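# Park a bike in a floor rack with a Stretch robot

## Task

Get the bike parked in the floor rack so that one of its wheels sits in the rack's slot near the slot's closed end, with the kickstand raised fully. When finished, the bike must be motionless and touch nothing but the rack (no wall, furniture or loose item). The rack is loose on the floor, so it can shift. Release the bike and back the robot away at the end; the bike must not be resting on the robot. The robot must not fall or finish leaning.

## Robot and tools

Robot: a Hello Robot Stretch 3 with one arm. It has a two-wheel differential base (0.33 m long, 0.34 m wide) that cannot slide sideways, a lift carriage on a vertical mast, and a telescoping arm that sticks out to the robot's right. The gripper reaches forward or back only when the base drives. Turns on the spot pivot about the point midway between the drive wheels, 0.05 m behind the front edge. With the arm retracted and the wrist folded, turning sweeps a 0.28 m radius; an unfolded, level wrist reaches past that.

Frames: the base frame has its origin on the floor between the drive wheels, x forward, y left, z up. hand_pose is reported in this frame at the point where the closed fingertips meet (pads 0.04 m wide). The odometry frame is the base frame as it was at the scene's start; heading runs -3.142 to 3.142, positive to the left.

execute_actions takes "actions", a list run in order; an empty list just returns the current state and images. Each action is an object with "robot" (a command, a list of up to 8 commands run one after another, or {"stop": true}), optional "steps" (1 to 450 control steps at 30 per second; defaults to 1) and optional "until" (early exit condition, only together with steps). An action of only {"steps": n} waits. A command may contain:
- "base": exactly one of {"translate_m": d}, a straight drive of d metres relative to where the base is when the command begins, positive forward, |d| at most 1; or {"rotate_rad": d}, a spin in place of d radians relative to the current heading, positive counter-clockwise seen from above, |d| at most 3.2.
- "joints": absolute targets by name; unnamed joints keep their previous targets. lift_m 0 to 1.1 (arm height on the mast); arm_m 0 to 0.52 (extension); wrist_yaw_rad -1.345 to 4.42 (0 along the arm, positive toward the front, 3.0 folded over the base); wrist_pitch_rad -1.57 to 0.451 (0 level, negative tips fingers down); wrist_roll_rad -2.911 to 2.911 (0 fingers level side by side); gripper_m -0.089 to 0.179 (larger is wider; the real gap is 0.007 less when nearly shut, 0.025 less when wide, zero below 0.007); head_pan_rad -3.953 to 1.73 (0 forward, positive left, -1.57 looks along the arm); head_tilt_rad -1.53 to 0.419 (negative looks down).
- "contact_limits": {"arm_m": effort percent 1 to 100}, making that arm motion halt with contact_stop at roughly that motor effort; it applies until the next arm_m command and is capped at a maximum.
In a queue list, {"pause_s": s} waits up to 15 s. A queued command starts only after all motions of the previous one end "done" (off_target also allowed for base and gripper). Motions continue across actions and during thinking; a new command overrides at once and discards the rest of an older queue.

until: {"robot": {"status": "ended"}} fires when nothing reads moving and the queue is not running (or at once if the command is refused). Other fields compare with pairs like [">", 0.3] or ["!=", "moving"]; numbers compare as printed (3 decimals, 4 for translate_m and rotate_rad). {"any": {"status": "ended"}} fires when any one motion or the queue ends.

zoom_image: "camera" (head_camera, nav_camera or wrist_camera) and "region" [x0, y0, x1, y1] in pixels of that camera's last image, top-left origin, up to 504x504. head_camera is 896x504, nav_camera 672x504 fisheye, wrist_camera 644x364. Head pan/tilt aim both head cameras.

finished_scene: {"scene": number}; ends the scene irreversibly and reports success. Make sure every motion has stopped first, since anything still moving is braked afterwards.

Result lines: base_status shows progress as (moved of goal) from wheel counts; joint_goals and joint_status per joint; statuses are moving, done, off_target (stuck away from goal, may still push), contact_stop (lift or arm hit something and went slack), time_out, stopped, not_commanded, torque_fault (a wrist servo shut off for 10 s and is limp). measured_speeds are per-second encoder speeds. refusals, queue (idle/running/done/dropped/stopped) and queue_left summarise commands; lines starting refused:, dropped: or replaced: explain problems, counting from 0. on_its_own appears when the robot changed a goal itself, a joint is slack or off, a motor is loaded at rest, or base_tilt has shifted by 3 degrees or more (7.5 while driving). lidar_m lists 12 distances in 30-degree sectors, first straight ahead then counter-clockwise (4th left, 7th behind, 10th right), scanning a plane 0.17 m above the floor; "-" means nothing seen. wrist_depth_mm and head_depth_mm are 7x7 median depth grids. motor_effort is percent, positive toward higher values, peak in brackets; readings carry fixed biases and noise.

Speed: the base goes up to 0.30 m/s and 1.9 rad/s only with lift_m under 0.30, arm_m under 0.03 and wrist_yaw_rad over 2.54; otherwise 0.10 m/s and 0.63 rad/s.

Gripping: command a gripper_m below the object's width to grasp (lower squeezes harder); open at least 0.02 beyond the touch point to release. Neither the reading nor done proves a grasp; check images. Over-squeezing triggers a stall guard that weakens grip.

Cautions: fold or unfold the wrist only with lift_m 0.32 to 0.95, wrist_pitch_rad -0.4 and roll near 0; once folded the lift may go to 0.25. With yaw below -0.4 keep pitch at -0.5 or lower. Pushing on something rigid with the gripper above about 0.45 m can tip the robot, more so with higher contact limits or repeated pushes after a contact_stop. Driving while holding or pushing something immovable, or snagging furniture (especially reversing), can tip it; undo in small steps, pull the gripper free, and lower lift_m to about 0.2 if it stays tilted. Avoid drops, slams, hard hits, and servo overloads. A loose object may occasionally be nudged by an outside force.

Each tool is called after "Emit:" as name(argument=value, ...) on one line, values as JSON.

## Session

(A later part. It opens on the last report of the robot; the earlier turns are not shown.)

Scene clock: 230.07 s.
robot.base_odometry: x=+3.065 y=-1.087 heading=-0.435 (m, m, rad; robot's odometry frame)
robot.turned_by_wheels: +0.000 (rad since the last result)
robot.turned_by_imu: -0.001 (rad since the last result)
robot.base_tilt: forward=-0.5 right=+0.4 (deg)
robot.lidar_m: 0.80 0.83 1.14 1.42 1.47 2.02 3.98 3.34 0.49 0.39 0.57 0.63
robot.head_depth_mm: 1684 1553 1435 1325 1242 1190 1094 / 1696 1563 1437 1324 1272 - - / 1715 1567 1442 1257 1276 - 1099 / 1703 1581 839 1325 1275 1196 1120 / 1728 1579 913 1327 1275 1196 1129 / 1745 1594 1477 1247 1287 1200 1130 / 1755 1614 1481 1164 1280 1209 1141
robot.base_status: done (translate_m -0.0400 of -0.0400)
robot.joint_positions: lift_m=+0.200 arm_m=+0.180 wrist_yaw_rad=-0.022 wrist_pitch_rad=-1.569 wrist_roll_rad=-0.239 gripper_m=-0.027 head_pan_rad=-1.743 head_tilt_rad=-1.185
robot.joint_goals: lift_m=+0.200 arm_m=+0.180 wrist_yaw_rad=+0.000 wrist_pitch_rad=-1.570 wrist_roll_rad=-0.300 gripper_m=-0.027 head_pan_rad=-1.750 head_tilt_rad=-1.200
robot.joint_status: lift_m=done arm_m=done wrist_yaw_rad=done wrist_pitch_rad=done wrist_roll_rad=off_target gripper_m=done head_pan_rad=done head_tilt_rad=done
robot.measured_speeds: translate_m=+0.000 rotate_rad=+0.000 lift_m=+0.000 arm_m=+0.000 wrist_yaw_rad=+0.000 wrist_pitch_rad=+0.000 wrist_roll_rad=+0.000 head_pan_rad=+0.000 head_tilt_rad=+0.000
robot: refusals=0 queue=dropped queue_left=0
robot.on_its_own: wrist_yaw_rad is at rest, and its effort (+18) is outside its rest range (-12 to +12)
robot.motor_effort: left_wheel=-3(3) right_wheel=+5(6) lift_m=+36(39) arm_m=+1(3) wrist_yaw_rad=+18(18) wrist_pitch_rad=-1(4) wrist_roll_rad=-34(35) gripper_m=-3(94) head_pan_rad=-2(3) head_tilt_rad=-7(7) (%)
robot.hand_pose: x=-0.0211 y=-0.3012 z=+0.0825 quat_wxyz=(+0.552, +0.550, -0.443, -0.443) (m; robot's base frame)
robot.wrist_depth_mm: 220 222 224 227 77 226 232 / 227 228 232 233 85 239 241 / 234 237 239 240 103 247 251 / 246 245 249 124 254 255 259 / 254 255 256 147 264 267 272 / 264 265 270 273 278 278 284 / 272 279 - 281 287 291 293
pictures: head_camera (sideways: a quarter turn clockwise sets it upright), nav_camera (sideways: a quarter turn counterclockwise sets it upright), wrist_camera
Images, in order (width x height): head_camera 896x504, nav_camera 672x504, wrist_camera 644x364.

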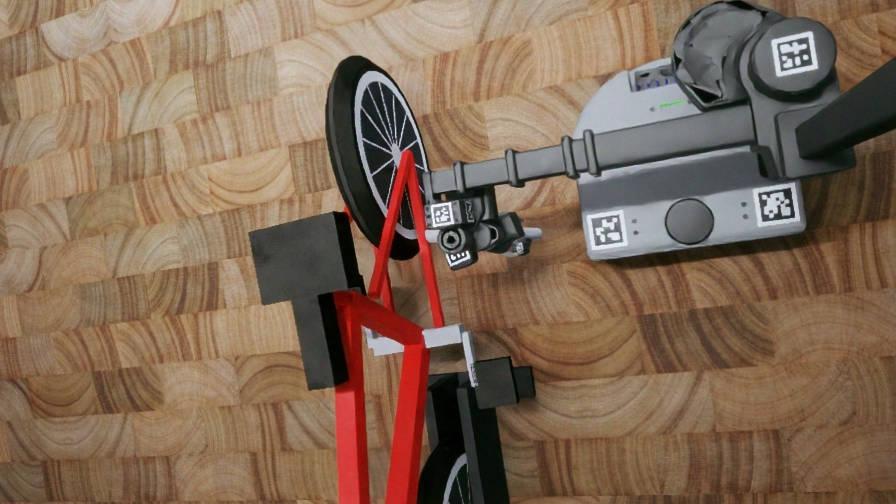

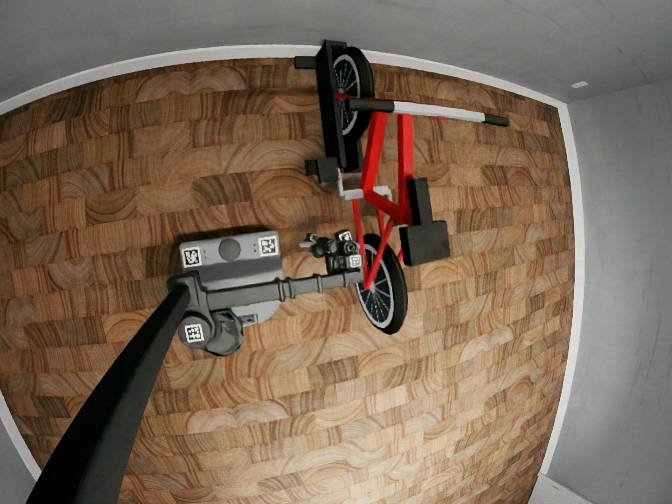

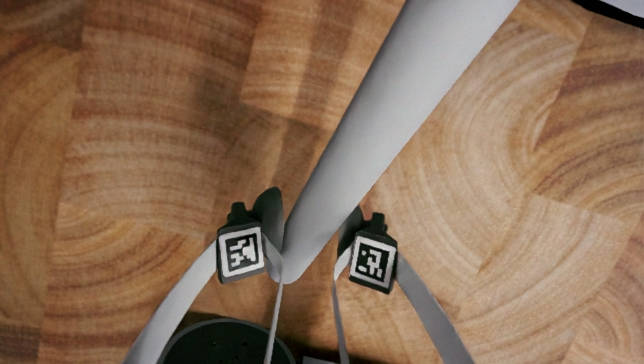

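Emit:
execute_actions(actions=[{"robot": {"base": {"translate_m": -0.04}, "joints": {"wrist_roll_rad": -0.45, "gripper_m": -0.035}}, "steps": 80, "until": {"robot": {"status": "ended"}}}])

Scene clock: 231.80 s.
robot.base_odometry: x=+3.029 y=-1.071 heading=-0.436 (m, m, rad; robot's odometry frame)
robot.turned_by_wheels: +0.000 (rad since the last result)
robot.turned_by_imu: -0.001 (rad since the last result)
robot.base_tilt: forward=-0.4 right=+0.4 (deg)
robot.lidar_m: 0.84 0.88 1.20 1.42 1.47 2.02 3.94 3.36 0.49 0.39 0.57 0.63
robot.head_depth_mm: 1683 1551 1433 1326 1257 1203 1087 / 1700 1558 1448 1327 1262 - - / 1708 1560 1433 1260 1285 - 1098 / 1721 1585 836 1320 1270 1189 1118 / 1735 1596 919 1335 1276 1194 1128 / 1743 1594 1484 1265 1286 1203 1131 / 1760 1608 1493 1169 1285 1211 1129
robot.base_status: done (translate_m -0.0400 of -0.0400)
robot.joint_positions: lift_m=+0.200 arm_m=+0.180 wrist_yaw_rad=-0.075 wrist_pitch_rad=-1.561 wrist_roll_rad=-0.380 gripper_m=-0.028 head_pan_rad=-1.743 head_tilt_rad=-1.185
robot.joint_goals: lift_m=+0.200 arm_m=+0.180 wrist_yaw_rad=-0.050 wrist_pitch_rad=-1.570 wrist_roll_rad=-0.450 gripper_m=-0.029 head_pan_rad=-1.750 head_tilt_rad=-1.200
robot.joint_status: lift_m=done arm_m=done wrist_yaw_rad=done wrist_pitch_rad=done wrist_roll_rad=off_target gripper_m=off_target head_pan_rad=done head_tilt_rad=done
robot.measured_speeds: translate_m=+0.000 rotate_rad=+0.000 lift_m=+0.000 arm_m=+0.000 wrist_yaw_rad=+0.000 wrist_pitch_rad=+0.000 wrist_roll_rad=+0.000 head_pan_rad=+0.000 head_tilt_rad=+0.000
robot: refusals=0 queue=dropped queue_left=0
robot.on_its_own: wrist_yaw_rad is held at -0.050, not at your +0.000, by its stall guard, which is still easing; gripper_m is held at -0.029, not at your -0.035, by its stall guard, which is still easing
robot.motor_effort: left_wheel=-4(7) right_wheel=+6(11) lift_m=+36(35) arm_m=+1(2) wrist_yaw_rad=+21(26) wrist_pitch_rad=-4(6) wrist_roll_rad=-40(46) gripper_m=-20(67) head_pan_rad=-3(2) head_tilt_rad=-7(9) (%)
robot.hand_pose: x=-0.0200 y=-0.3034 z=+0.0823 quat_wxyz=(+0.573, +0.567, -0.420, -0.417) (m; robot's base frame)
robot.wrist_depth_mm: 220 221 223 227 227 72 198 / 227 229 231 234 87 237 243 / 236 237 239 239 98 248 253 / 244 244 245 130 251 259 262 / 252 253 255 148 264 265 268 / 258 265 268 275 275 277 283 / 271 274 - 282 286 291 295
pictures: head_camera (sideways: a quarter turn clockwise sets it upright), nav_camera (sideways: a quarter turn counterclockwise sets it upright), wrist_camera
Images, in order (width x height): head_camera 896x504, nav_camera 672x504, wrist_camera 644x364.

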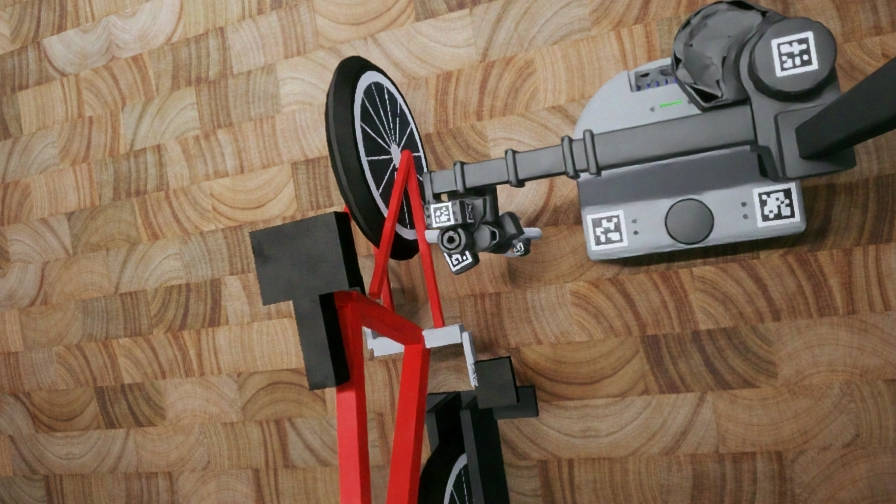

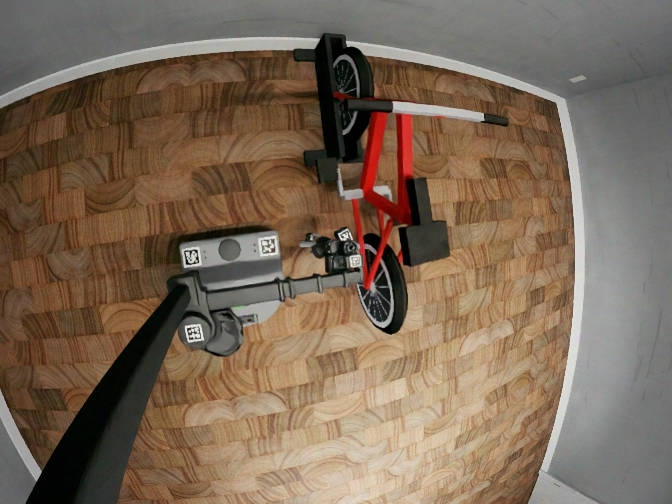

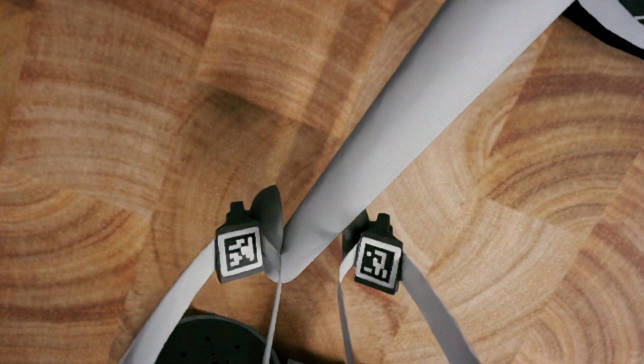

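Emit:
execute_actions(actions=[{"robot": {"joints": {"wrist_roll_rad": 0.24, "wrist_yaw_rad": 0.0, "gripper_m": -0.03}}, "steps": 60, "until": {"robot": {"status": "ended"}}}, {"robot": {"base": {"translate_m": 0.1}, "joints": {"head_pan_rad": -1.3, "head_tilt_rad": -1.1}}, "steps": 100, "until": {"robot": {"status": "ended"}}}])

Scene clock: 235.17 s.
robot.base_odometry: x=+3.119 y=-1.113 heading=-0.435 (m, m, rad; robot's odometry frame)
robot.turned_by_wheels: +0.000 (rad since the last result)
robot.turned_by_imu: +0.001 (rad since the last result)
robot.base_tilt: forward=-0.4 right=+0.4 (deg)
robot.lidar_m: 0.74 0.77 1.06 1.42 1.47 2.02 4.04 3.35 0.49 0.39 0.56 0.63
robot.head_depth_mm: 1873 1679 1515 1074 1243 1177 1103 / 1888 1694 1533 1033 - - - / 1923 1699 1533 1167 1269 - - / 1904 1710 1553 1249 1289 1205 1106 / 1751 1696 1041 1232 1290 1205 1111 / 1405 1549 1554 1261 1307 1198 1116 / 1157 1259 1318 1367 1307 1213 1122
robot.base_status: done (translate_m +0.1000 of +0.1000)
robot.joint_positions: lift_m=+0.200 arm_m=+0.180 wrist_yaw_rad=+0.008 wrist_pitch_rad=-1.574 wrist_roll_rad=+0.214 gripper_m=-0.029 head_pan_rad=-1.307 head_tilt_rad=-1.100
robot.joint_goals: lift_m=+0.200 arm_m=+0.180 wrist_yaw_rad=+0.000 wrist_pitch_rad=-1.570 wrist_roll_rad=+0.240 gripper_m=-0.030 head_pan_rad=-1.300 head_tilt_rad=-1.100
robot.joint_status: lift_m=done arm_m=done wrist_yaw_rad=done wrist_pitch_rad=done wrist_roll_rad=off_target gripper_m=done head_pan_rad=done head_tilt_rad=done
robot.measured_speeds: translate_m=+0.000 rotate_rad=+0.000 lift_m=+0.000 arm_m=+0.000 wrist_yaw_rad=+0.000 wrist_pitch_rad=+0.000 wrist_roll_rad=+0.000 head_pan_rad=+0.000 head_tilt_rad=+0.000
robot: refusals=0 queue=done queue_left=0
robot.motor_effort: left_wheel=-1(5) right_wheel=+2(9) lift_m=+38(38) arm_m=+1(2) wrist_yaw_rad=-6(23) wrist_pitch_rad=+2(5) wrist_roll_rad=+14(40) gripper_m=-19(33) head_pan_rad=+3(25) head_tilt_rad=-1(10) (%)
robot.hand_pose: x=-0.0218 y=-0.2997 z=+0.0825 quat_wxyz=(+0.445, +0.447, -0.547, -0.550) (m; robot's base frame)
robot.wrist_depth_mm: 219 221 224 77 226 230 232 / 226 229 232 88 234 237 239 / 234 236 240 104 246 245 250 / 242 245 249 125 254 256 259 / 254 255 254 142 264 267 272 / 262 264 270 274 279 280 282 / 276 277 280 281 286 287 295
pictures: head_camera (sideways: a quarter turn clockwise sets it upright), nav_camera (sideways: a quarter turn counterclockwise sets it upright), wrist_camera
Images, in order (width x height): head_camera 896x504, nav_camera 672x504, wrist_camera 644x364.

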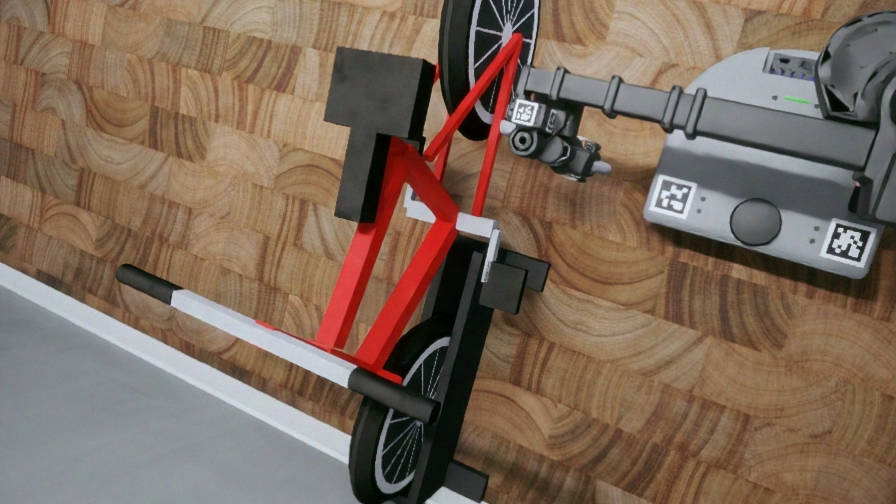

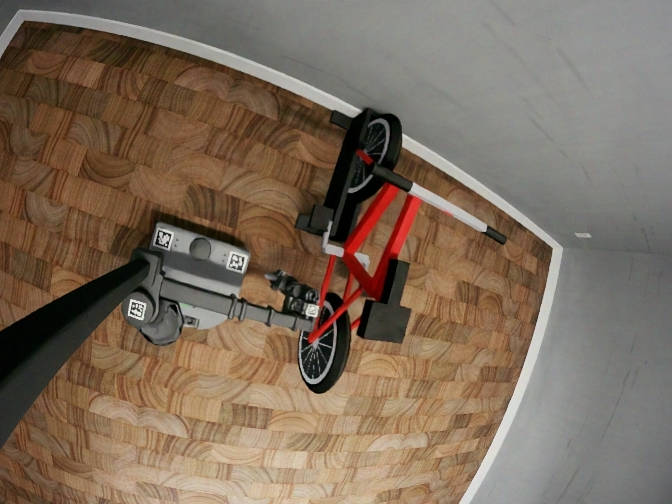

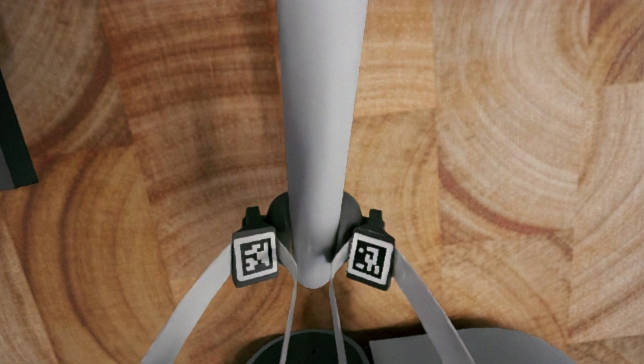

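Emit:
execute_actions(actions=[{"robot": {"base": {"translate_m": 0.025}}, "steps": 60, "until": {"robot": {"status": "ended"}}}])

Scene clock: 236.73 s.
robot.base_odometry: x=+3.142 y=-1.123 heading=-0.436 (m, m, rad; robot's odometry frame)
robot.turned_by_wheels: -0.001 (rad since the last result)
robot.turned_by_imu: -0.001 (rad since the last result)
robot.base_tilt: forward=-0.4 right=+0.4 (deg)
robot.lidar_m: 0.72 0.75 1.02 1.42 1.47 2.02 4.07 3.33 0.49 0.39 0.55 0.63
robot.head_depth_mm: 1868 1686 1512 1030 1255 1181 1104 / 1894 1690 1524 1024 - - - / 1918 1700 1542 1179 1271 - - / 1928 1689 1541 1248 1295 1206 1106 / 1708 1691 1493 1220 1304 1189 1109 / 1349 1496 1521 1259 1308 1200 1113 / 1112 1215 1270 1344 1311 1200 1117
robot.base_status: done (translate_m +0.0249 of +0.0250)
robot.joint_positions: lift_m=+0.200 arm_m=+0.180 wrist_yaw_rad=+0.011 wrist_pitch_rad=-1.574 wrist_roll_rad=+0.222 gripper_m=-0.029 head_pan_rad=-1.307 head_tilt_rad=-1.100
robot.joint_goals: lift_m=+0.200 arm_m=+0.180 wrist_yaw_rad=+0.000 wrist_pitch_rad=-1.570 wrist_roll_rad=+0.240 gripper_m=-0.030 head_pan_rad=-1.300 head_tilt_rad=-1.100
robot.joint_status: lift_m=done arm_m=done wrist_yaw_rad=done wrist_pitch_rad=done wrist_roll_rad=off_target gripper_m=done head_pan_rad=done head_tilt_rad=done
robot.measured_speeds: translate_m=+0.000 rotate_rad=+0.000 lift_m=+0.000 arm_m=+0.000 wrist_yaw_rad=+0.000 wrist_pitch_rad=+0.000 wrist_roll_rad=+0.000 head_pan_rad=+0.000 head_tilt_rad=+0.000
robot: refusals=0 queue=done queue_left=0
robot.on_its_own: right_wheel is at rest, and its effort (+23) is outside its rest range (-18 to +18)
robot.motor_effort: left_wheel=-6(8) right_wheel=+23(22) lift_m=+38(39) arm_m=+1(1) wrist_yaw_rad=-8(9) wrist_pitch_rad=+2(2) wrist_roll_rad=+10(14) gripper_m=-27(27) head_pan_rad=+3(3) head_tilt_rad=+0(1) (%)
robot.hand_pose: x=-0.0219 y=-0.2998 z=+0.0825 quat_wxyz=(+0.444, +0.445, -0.549, -0.551) (m; robot's base frame)
robot.wrist_depth_mm: 217 219 222 83 223 228 233 / 225 226 230 93 235 241 243 / 231 238 239 107 244 248 252 / 239 244 248 125 255 256 260 / 253 253 258 142 264 268 271 / 261 264 271 275 276 280 284 / 271 274 280 280 284 285 297
pictures: head_camera (sideways: a quarter turn clockwise sets it upright), nav_camera (sideways: a quarter turn counterclockwise sets it upright), wrist_camera
Images, in order (width x height): head_camera 896x504, nav_camera 672x504, wrist_camera 644x364.

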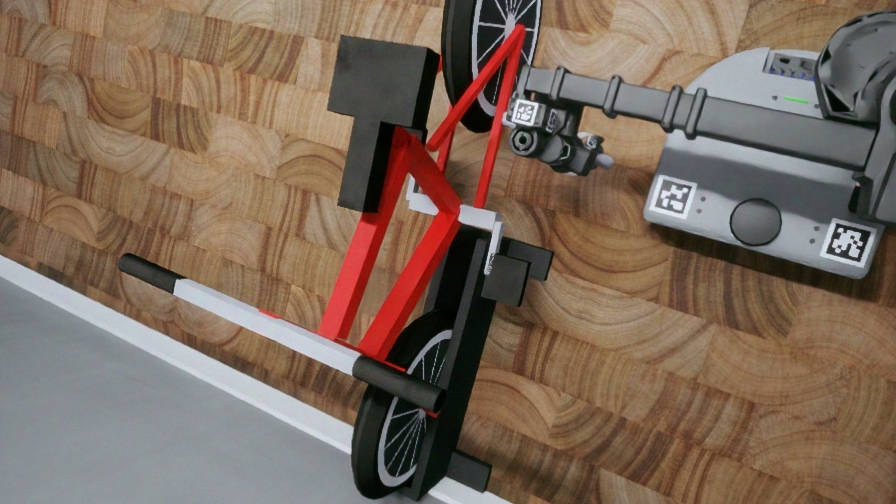

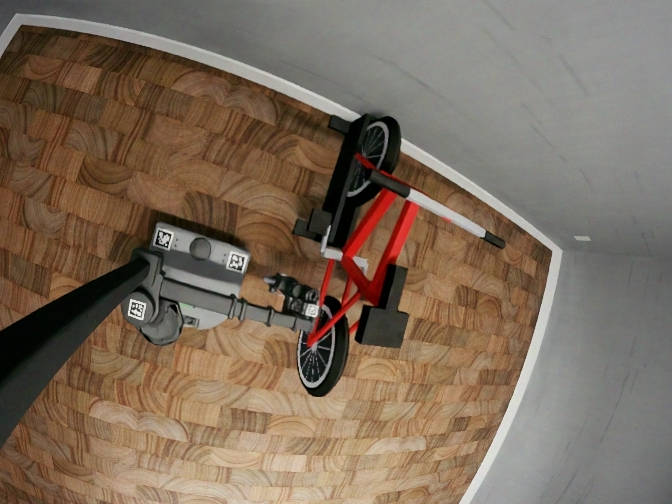

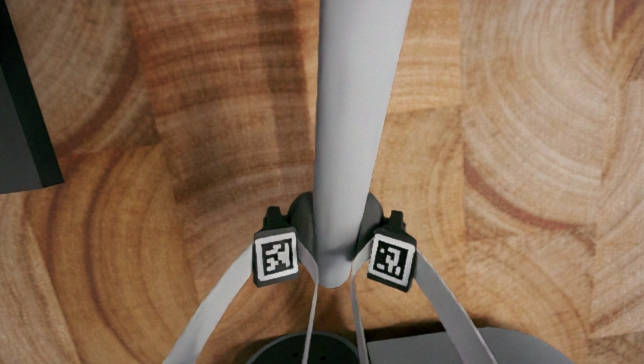

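Emit:
execute_actions(actions=[{"robot": {"base": {"translate_m": -0.012}, "joints": {"lift_m": 0.22}}, "steps": 60, "until": {"robot": {"status": "ended"}}}, {"robot": {"base": {"translate_m": -0.03}, "joints": {"wrist_roll_rad": 0.0}}, "steps": 60, "until": {"robot": {"status": "ended"}}}])

Scene clock: 240.67 s.
robot.base_odometry: x=+3.104 y=-1.106 heading=-0.435 (m, m, rad; robot's odometry frame)
robot.turned_by_wheels: +0.001 (rad since the last result)
robot.turned_by_imu: +0.000 (rad since the last result)
robot.base_tilt: forward=-0.4 right=+0.5 (deg)
robot.lidar_m: 0.76 0.79 1.08 1.42 1.47 2.02 4.01 3.39 0.49 0.39 0.57 0.63
robot.head_depth_mm: 1901 1682 1510 1082 1252 1177 1106 / 1895 1697 1525 1025 - - - / 1909 1714 1527 1179 1271 - - / 1935 1705 1539 1246 1286 1212 1104 / 1804 1685 1495 1226 1306 1196 1109 / 1424 1584 1542 1265 1311 1204 1116 / 1176 1281 1346 1371 1310 1208 1119
robot.base_status: done (translate_m -0.0300 of -0.0300)
robot.joint_positions: lift_m=+0.220 arm_m=+0.180 wrist_yaw_rad=-0.007 wrist_pitch_rad=-1.574 wrist_roll_rad=+0.019 gripper_m=-0.029 head_pan_rad=-1.307 head_tilt_rad=-1.100
robot.joint_goals: lift_m=+0.220 arm_m=+0.180 wrist_yaw_rad=+0.000 wrist_pitch_rad=-1.570 wrist_roll_rad=+0.000 gripper_m=-0.030 head_pan_rad=-1.300 head_tilt_rad=-1.100
robot.joint_status: lift_m=done arm_m=done wrist_yaw_rad=done wrist_pitch_rad=done wrist_roll_rad=done gripper_m=done head_pan_rad=done head_tilt_rad=done
robot.measured_speeds: translate_m=+0.000 rotate_rad=+0.000 lift_m=+0.000 arm_m=+0.000 wrist_yaw_rad=+0.000 wrist_pitch_rad=+0.000 wrist_roll_rad=+0.000 head_pan_rad=+0.000 head_tilt_rad=+0.000
robot: refusals=0 queue=done queue_left=0
robot.motor_effort: left_wheel=-3(9) right_wheel=+3(23) lift_m=+41(50) arm_m=+1(1) wrist_yaw_rad=+6(8) wrist_pitch_rad=+2(3) wrist_roll_rad=-11(15) gripper_m=-17(27) head_pan_rad=+3(2) head_tilt_rad=+1(2) (%)
robot.hand_pose: x=-0.0215 y=-0.2998 z=+0.1024 quat_wxyz=(+0.493, +0.494, -0.505, -0.508) (m; robot's base frame)
robot.wrist_depth_mm: 236 241 240 96 245 248 252 / 244 246 249 108 252 258 260 / 254 255 258 126 264 268 271 / 264 268 268 150 273 281 278 / 275 279 277 175 282 287 291 / 285 289 294 299 300 303 304 / 305 297 299 - 311 314 316
pictures: head_camera (sideways: a quarter turn clockwise sets it upright), nav_camera (sideways: a quarter turn counterclockwise sets it upright), wrist_camera
Images, in order (width x height): head_camera 896x504, nav_camera 672x504, wrist_camera 644x364.

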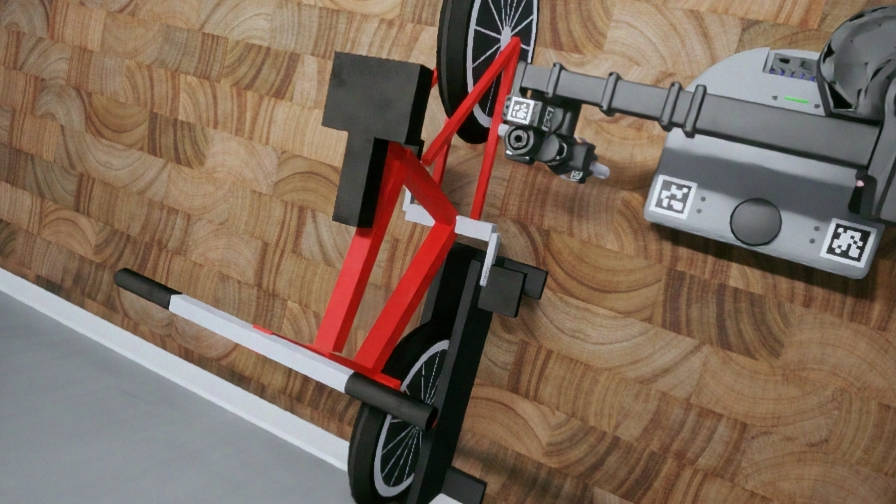

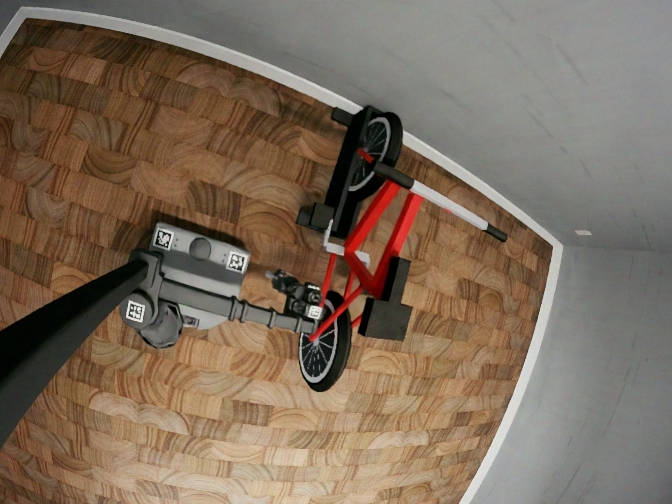

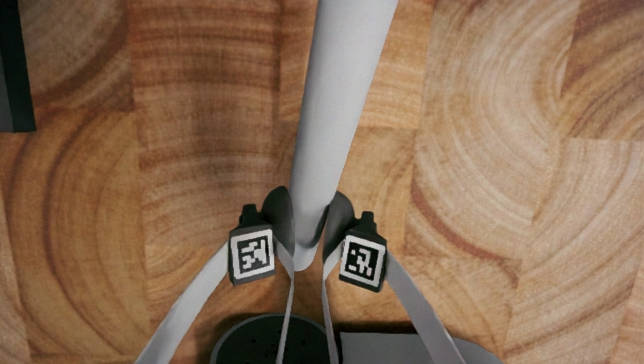

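Emit:
execute_actions(actions=[])

Scene clock: 241.17 s.
robot.base_odometry: x=+3.104 y=-1.106 heading=-0.435 (m, m, rad; robot's odometry frame)
robot.turned_by_wheels: +0.000 (rad since the last result)
robot.turned_by_imu: +0.000 (rad since the last result)
robot.base_tilt: forward=-0.4 right=+0.4 (deg)
robot.lidar_m: 0.76 0.79 1.08 1.42 1.47 2.02 4.01 3.37 0.49 0.39 0.57 0.63
robot.head_depth_mm: 1884 1690 1516 1078 1258 1177 1105 / 1914 1695 1516 1024 - - - / 1896 1707 1528 1180 1272 - - / 1934 1715 1543 1245 1290 1205 1103 / 1811 1700 1484 1223 1297 1197 1112 / 1427 1582 1535 1265 1298 1202 1119 / 1182 1292 1344 1376 1321 1212 1120
robot.base_status: done (translate_m -0.0300 of -0.0300)
robot.joint_positions: lift_m=+0.220 arm_m=+0.180 wrist_yaw_rad=-0.007 wrist_pitch_rad=-1.574 wrist_roll_rad=+0.019 gripper_m=-0.029 head_pan_rad=-1.307 head_tilt_rad=-1.100
robot.joint_goals: lift_m=+0.220 arm_m=+0.180 wrist_yaw_rad=+0.000 wrist_pitch_rad=-1.570 wrist_roll_rad=+0.000 gripper_m=-0.030 head_pan_rad=-1.300 head_tilt_rad=-1.100
robot.joint_status: lift_m=done arm_m=done wrist_yaw_rad=done wrist_pitch_rad=done wrist_roll_rad=done gripper_m=done head_pan_rad=done head_tilt_rad=done
robot.measured_speeds: translate_m=+0.000 rotate_rad=+0.000 lift_m=+0.000 arm_m=+0.000 wrist_yaw_rad=+0.000 wrist_pitch_rad=+0.000 wrist_roll_rad=+0.000 head_pan_rad=+0.000 head_tilt_rad=+0.000
robot: refusals=0 queue=done queue_left=0
robot.motor_effort: left_wheel=-3(3) right_wheel=+2(3) lift_m=+42(42) arm_m=+2(2) wrist_yaw_rad=+5(6) wrist_pitch_rad=+2(2) wrist_roll_rad=-11(11) gripper_m=-19(18) head_pan_rad=+2(3) head_tilt_rad=+1(0) (%)
robot.hand_pose: x=-0.0215 y=-0.2998 z=+0.1024 quat_wxyz=(+0.493, +0.494, -0.505, -0.508) (m; robot's base frame)
robot.wrist_depth_mm: 239 238 242 96 245 248 250 / 245 247 249 108 256 258 258 / 254 255 258 126 266 267 271 / 265 267 268 150 275 276 281 / 276 279 279 175 287 286 292 / 284 287 295 295 299 301 304 / 299 301 301 - 305 315 321
pictures: head_camera (sideways: a quarter turn clockwise sets it upright), nav_camera (sideways: a quarter turn counterclockwise sets it upright), wrist_camera
Images, in order (width x height): head_camera 896x504, nav_camera 672x504, wrist_camera 644x364.

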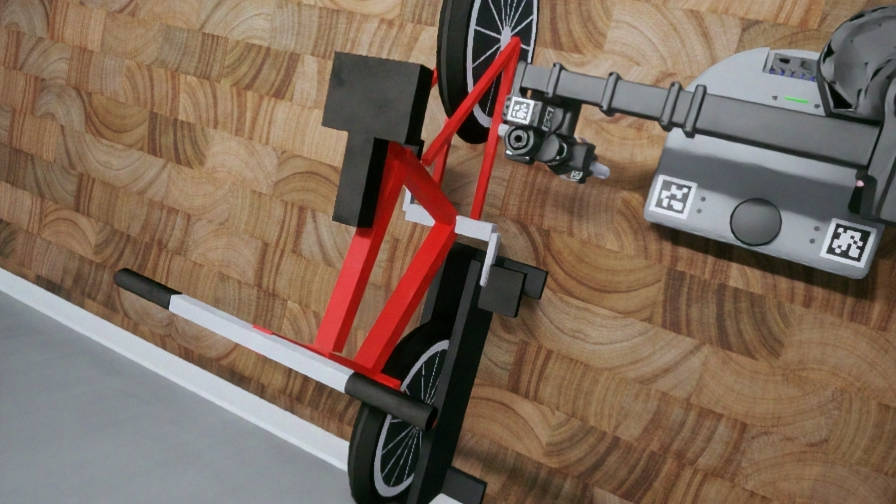

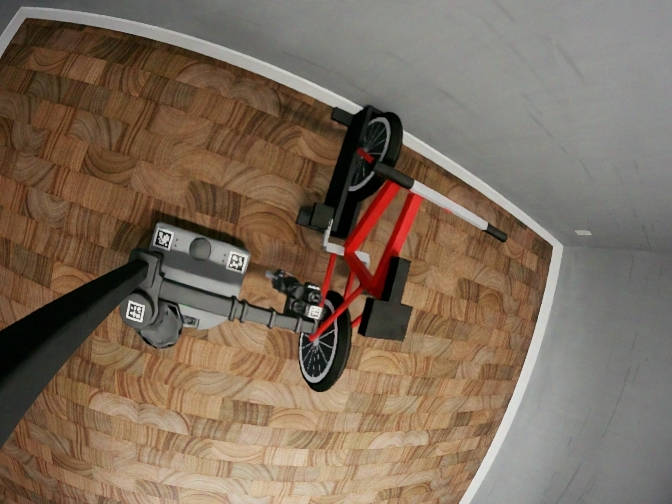

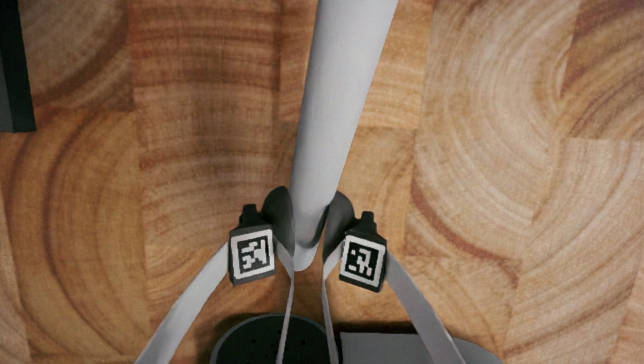

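Emit:
execute_actions(actions=[{"robot": [{"base": {"translate_m": 0.03}}, {"joints": {"gripper_m": 0.07}}, {"joints": {"lift_m": 0.32, "head_pan_rad": -1.9, "head_tilt_rad": -1.0}}], "steps": 300, "until": {"robot": {"status": "ended"}}}])

Scene clock: 247.23 s.
robot.base_odometry: x=+3.131 y=-1.118 heading=-0.435 (m, m, rad; robot's odometry frame)
robot.turned_by_wheels: +0.000 (rad since the last result)
robot.turned_by_imu: -0.001 (rad since the last result)
robot.base_tilt: forward=-0.3 right=+0.5 (deg)
robot.lidar_m: 0.73 0.76 1.04 1.42 1.47 2.01 4.04 3.34 0.49 0.39 0.56 0.62
robot.head_depth_mm: 2233 1889 1647 1466 1303 1190 - / 2223 1906 1662 1466 1321 1233 - / 2273 1907 1663 1209 1305 - - / 2240 1937 1670 1085 - 1217 1085 / 2213 1945 1683 869 1314 1212 1102 / 2196 1958 1703 1499 1160 1207 1114 / 2164 1974 1710 1507 1145 1223 1113
robot.base_status: done (translate_m +0.0300 of +0.0300)
robot.joint_positions: lift_m=+0.320 arm_m=+0.180 wrist_yaw_rad=-0.003 wrist_pitch_rad=-1.570 wrist_roll_rad=+0.008 gripper_m=+0.070 head_pan_rad=-1.893 head_tilt_rad=-1.001
robot.joint_goals: lift_m=+0.320 arm_m=+0.180 wrist_yaw_rad=+0.000 wrist_pitch_rad=-1.570 wrist_roll_rad=+0.000 gripper_m=+0.070 head_pan_rad=-1.900 head_tilt_rad=-1.000
robot.joint_status: lift_m=done arm_m=done wrist_yaw_rad=done wrist_pitch_rad=done wrist_roll_rad=done gripper_m=done head_pan_rad=done head_tilt_rad=done
robot.measured_speeds: translate_m=+0.000 rotate_rad=+0.000 lift_m=+0.000 arm_m=+0.000 wrist_yaw_rad=+0.000 wrist_pitch_rad=+0.000 wrist_roll_rad=+0.000 head_pan_rad=+0.000 head_tilt_rad=+0.000
robot: refusals=0 queue=done queue_left=0
robot.motor_effort: left_wheel=-2(7) right_wheel=+3(17) lift_m=+41(38) arm_m=+2(2) wrist_yaw_rad=+2(6) wrist_pitch_rad=+0(3) wrist_roll_rad=-5(12) gripper_m=+1(77) head_pan_rad=-3(30) head_tilt_rad=+2(11) (%)
robot.hand_pose: x=-0.0216 y=-0.3008 z=+0.2023 quat_wxyz=(+0.497, +0.497, -0.502, -0.503) (m; robot's base frame)
robot.wrist_depth_mm: 284 327 335 333 338 347 347 / 335 337 342 343 357 355 360 / 352 354 359 356 366 369 376 / 366 364 373 369 380 386 385 / 378 385 385 387 391 403 402 / 400 401 402 399 - 409 423 / 413 416 420 - - 433 438
pictures: head_camera (sideways: a quarter turn clockwise sets it upright), nav_camera (sideways: a quarter turn counterclockwise sets it upright), wrist_camera
Images, in order (width x height): head_camera 896x504, nav_camera 672x504, wrist_camera 644x364.

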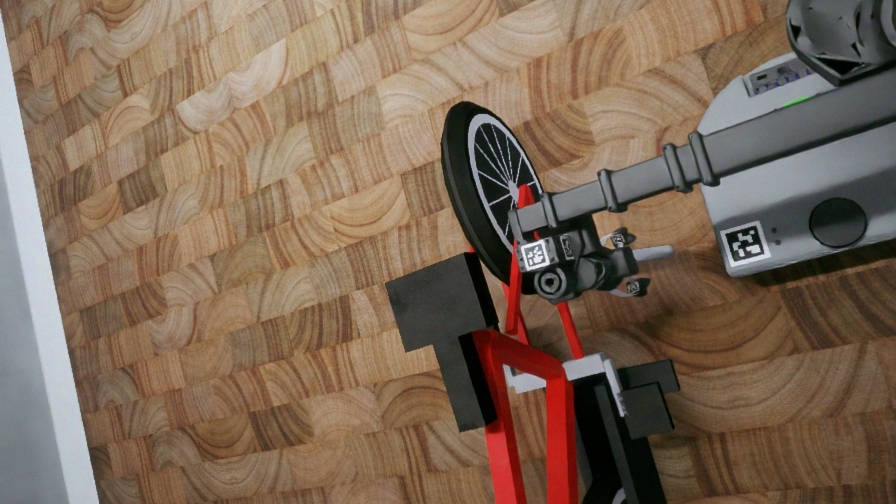

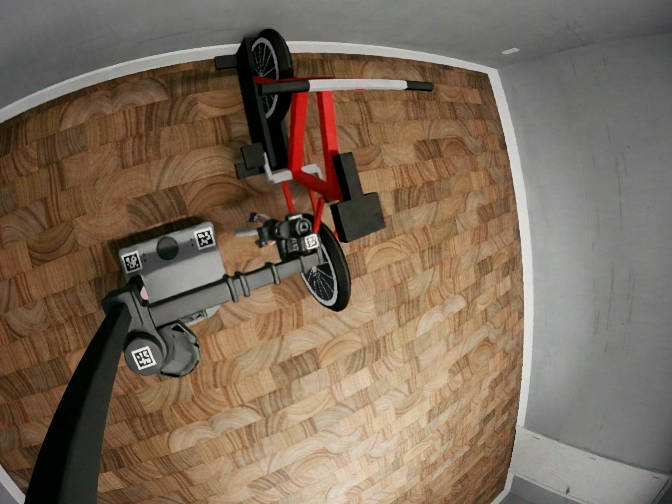

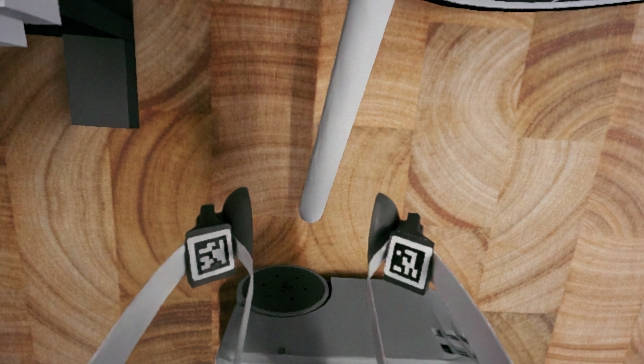

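Emit:
execute_actions(actions=[{"robot": [{"base": {"translate_m": -0.575}, "joints": {"wrist_yaw_rad": 1.57, "gripper_m": 0.0}}, {"base": {"rotate_rad": 1.6}, "joints": {"head_pan_rad": -2.2, "head_tilt_rad": -1.1}}], "steps": 450, "until": {"robot": {"status": "ended"}}}])

Scene clock: 257.97 s.
robot.base_odometry: x=+2.610 y=-0.876 heading=+1.164 (m, m, rad; robot's odometry frame)
robot.turned_by_wheels: +1.600 (rad since the last result)
robot.turned_by_imu: +1.581 (rad since the last result)
robot.base_tilt: forward=-0.4 right=+0.5 (deg)
robot.lidar_m: 1.42 1.48 2.06 3.48 3.25 2.44 2.36 0.52 0.66 1.30 1.36 1.46
robot.head_depth_mm: 1866 1712 1537 1333 1276 - - / 1816 1720 1501 1210 1285 - - / 1666 1056 1258 1389 1303 - 1068 / 1508 1257 1492 1407 1283 - 1100 / 1372 1423 1551 1444 1272 1203 1114 / 1308 1607 1574 1431 1310 1207 1113 / 1264 1497 1593 1442 1312 1214 1117
robot.base_status: done (rotate_rad +1.5998 of +1.6000)
robot.joint_positions: lift_m=+0.320 arm_m=+0.180 wrist_yaw_rad=+1.567 wrist_pitch_rad=-1.569 wrist_roll_rad=+0.007 gripper_m=+0.000 head_pan_rad=-2.193 head_tilt_rad=-1.087
robot.joint_goals: lift_m=+0.320 arm_m=+0.180 wrist_yaw_rad=+1.570 wrist_pitch_rad=-1.570 wrist_roll_rad=+0.000 gripper_m=+0.000 head_pan_rad=-2.200 head_tilt_rad=-1.100
robot.joint_status: lift_m=done arm_m=done wrist_yaw_rad=done wrist_pitch_rad=done wrist_roll_rad=done gripper_m=done head_pan_rad=done head_tilt_rad=done
robot.measured_speeds: translate_m=+0.000 rotate_rad=+0.000 lift_m=+0.000 arm_m=+0.000 wrist_yaw_rad=+0.000 wrist_pitch_rad=+0.000 wrist_roll_rad=+0.000 head_pan_rad=+0.000 head_tilt_rad=+0.000
robot: refusals=0 queue=done queue_left=0
robot.motor_effort: left_wheel=-3(5) right_wheel=+4(8) lift_m=+41(41) arm_m=+1(2) wrist_yaw_rad=+2(0) wrist_pitch_rad=+0(0) wrist_roll_rad=-4(5) gripper_m=-2(77) head_pan_rad=-2(21) head_tilt_rad=-7(16) (%)
robot.hand_pose: x=-0.0451 y=-0.3249 z=+0.2023 quat_wxyz=(+0.707, +0.707, -0.004, -0.003) (m; robot's base frame)
robot.wrist_depth_mm: 329 334 338 336 338 344 342 / - 340 345 351 354 358 360 / - - 360 363 366 369 374 / - - 373 374 374 385 384 / - - 384 - 397 397 403 / - 399 404 408 408 421 422 / - 417 421 427 430 431 438
pictures: head_camera (sideways: a quarter turn clockwise sets it upright), nav_camera (sideways: a quarter turn counterclockwise sets it upright), wrist_camera
Images, in order (width x height): head_camera 896x504, nav_camera 672x504, wrist_camera 644x364.

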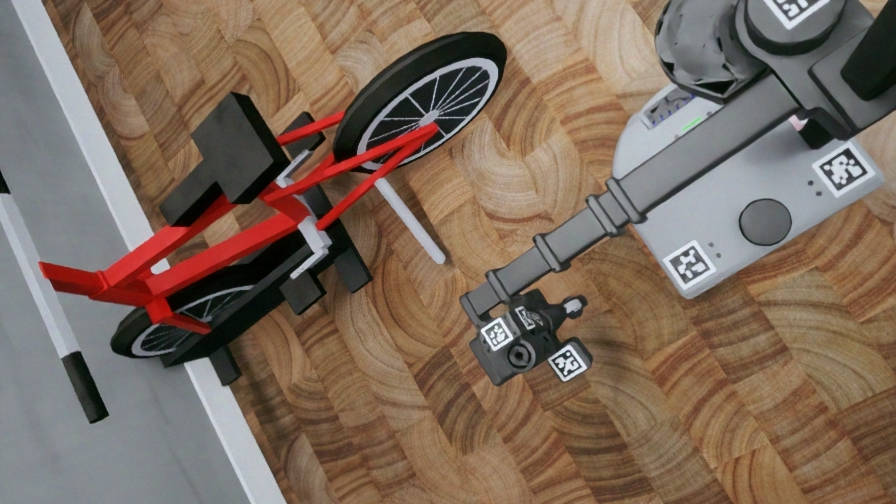

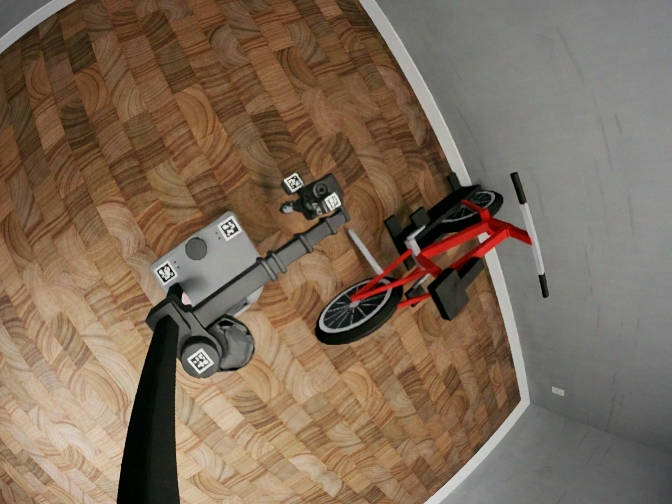

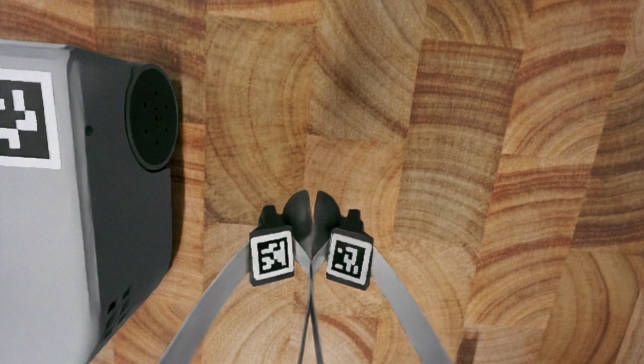

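Emit:
zoom_image(camera="head_camera", region=[560, 0, 896, 320])

Emit:
zoom_image(camera="head_camera", region=[260, 20, 560, 320])

Region (560, 0, 896, 320) of head_camera's 896x504 image, scaled by 1.500, with more detail than that image has; it fills the top 480 rows of this view, and the rest is white.

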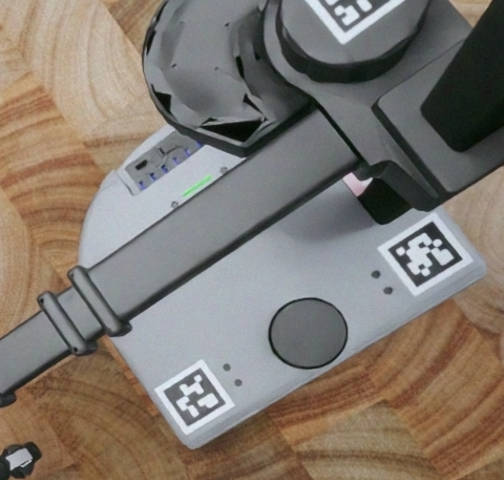

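Region (260, 20, 560, 320) of head_camera's 896x504 image, scaled by 1.680, with more detail than that image has.

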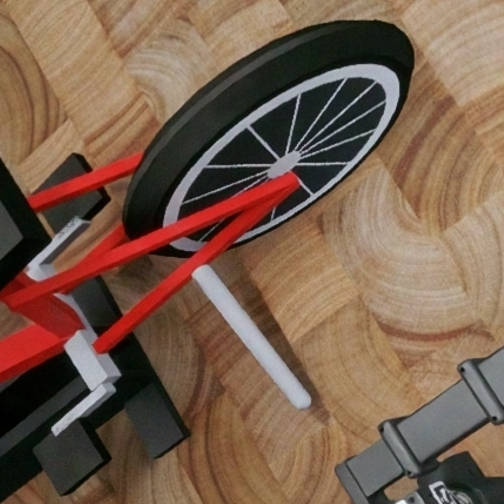

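Emit:
execute_actions(actions=[{"robot": {"base": {"translate_m": -0.32}, "joints": {"lift_m": 0.34, "head_pan_rad": -2.0, "head_tilt_rad": -1.25}}, "steps": 450, "until": {"robot": {"status": "ended"}}}])

Scene clock: 263.53 s.
robot.base_odometry: x=+2.483 y=-1.170 heading=+1.165 (m, m, rad; robot's odometry frame)
robot.turned_by_wheels: +0.000 (rad since the last result)
robot.turned_by_imu: -0.003 (rad since the last result)
robot.base_tilt: forward=-0.3 right=+0.5 (deg)
robot.lidar_m: 1.74 1.81 2.53 3.49 2.84 2.10 2.04 0.26 0.25 0.52 1.36 1.80
robot.head_depth_mm: 1590 1479 1387 1310 1256 - - / 1584 1488 1401 1325 1263 - 1108 / 1581 1510 1380 1014 - - 1133 / 1562 848 1108 1305 1283 1188 1129 / 1397 1195 1417 1321 1264 1198 1139 / 1310 1534 1424 1342 1275 1209 1141 / 1363 1531 1446 1349 1287 1214 1156
robot.base_status: done (translate_m -0.3200 of -0.3200)
robot.joint_positions: lift_m=+0.340 arm_m=+0.180 wrist_yaw_rad=+1.567 wrist_pitch_rad=-1.569 wrist_roll_rad=+0.007 gripper_m=+0.000 head_pan_rad=-2.007 head_tilt_rad=-1.235
robot.joint_goals: lift_m=+0.340 arm_m=+0.180 wrist_yaw_rad=+1.570 wrist_pitch_rad=-1.570 wrist_roll_rad=+0.000 gripper_m=+0.000 head_pan_rad=-2.000 head_tilt_rad=-1.250
robot.joint_status: lift_m=done arm_m=done wrist_yaw_rad=done wrist_pitch_rad=done wrist_roll_rad=done gripper_m=done head_pan_rad=done head_tilt_rad=done
robot.measured_speeds: translate_m=+0.000 rotate_rad=+0.000 lift_m=+0.000 arm_m=+0.000 wrist_yaw_rad=+0.000 wrist_pitch_rad=+0.000 wrist_roll_rad=+0.000 head_pan_rad=+0.000 head_tilt_rad=+0.000
robot: refusals=0 queue=done queue_left=0
robot.motor_effort: left_wheel=-3(6) right_wheel=+4(4) lift_m=+41(43) arm_m=+1(2) wrist_yaw_rad=+3(2) wrist_pitch_rad=+0(1) wrist_roll_rad=-4(4) gripper_m=-1(1) head_pan_rad=+2(16) head_tilt_rad=-6(22) (%)
robot.hand_pose: x=-0.0451 y=-0.3249 z=+0.2223 quat_wxyz=(+0.707, +0.707, -0.004, -0.003) (m; robot's base frame)
robot.wrist_depth_mm: 347 353 355 355 359 364 364 / - - 366 368 377 375 379 / - - 376 390 384 387 392 / - - 392 395 401 403 410 / - - 403 - 417 417 421 / - 418 323 320 351 431 440 / - 259 251 254 222 223 223
pictures: head_camera (sideways: a quarter turn clockwise sets it upright), nav_camera (sideways: a quarter turn counterclockwise sets it upright), wrist_camera
Images, in order (width x height): head_camera 896x504, nav_camera 672x504, wrist_camera 644x364.

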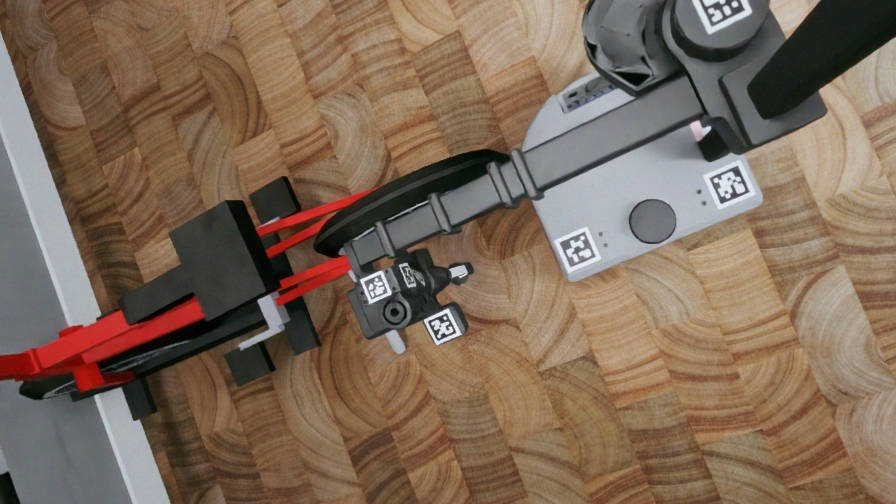

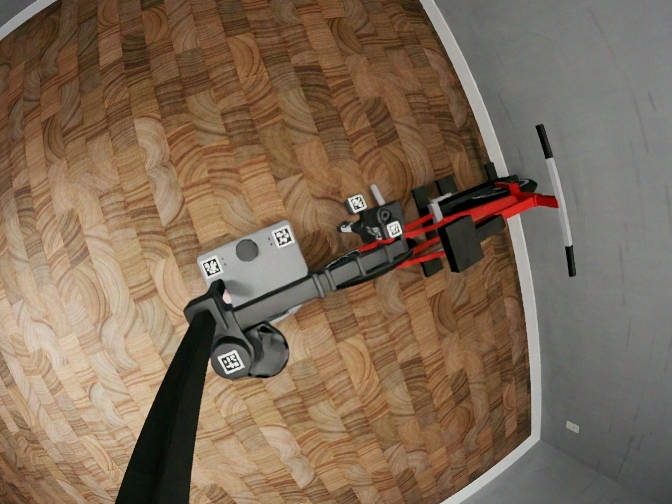

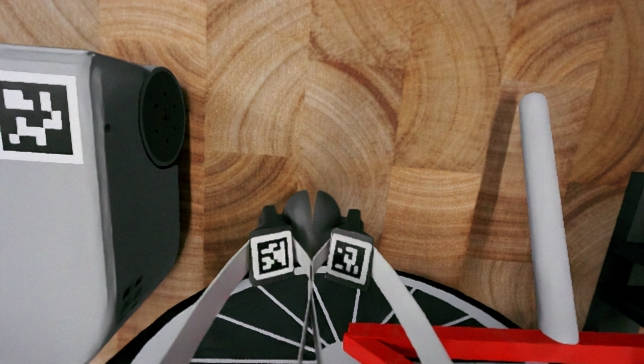

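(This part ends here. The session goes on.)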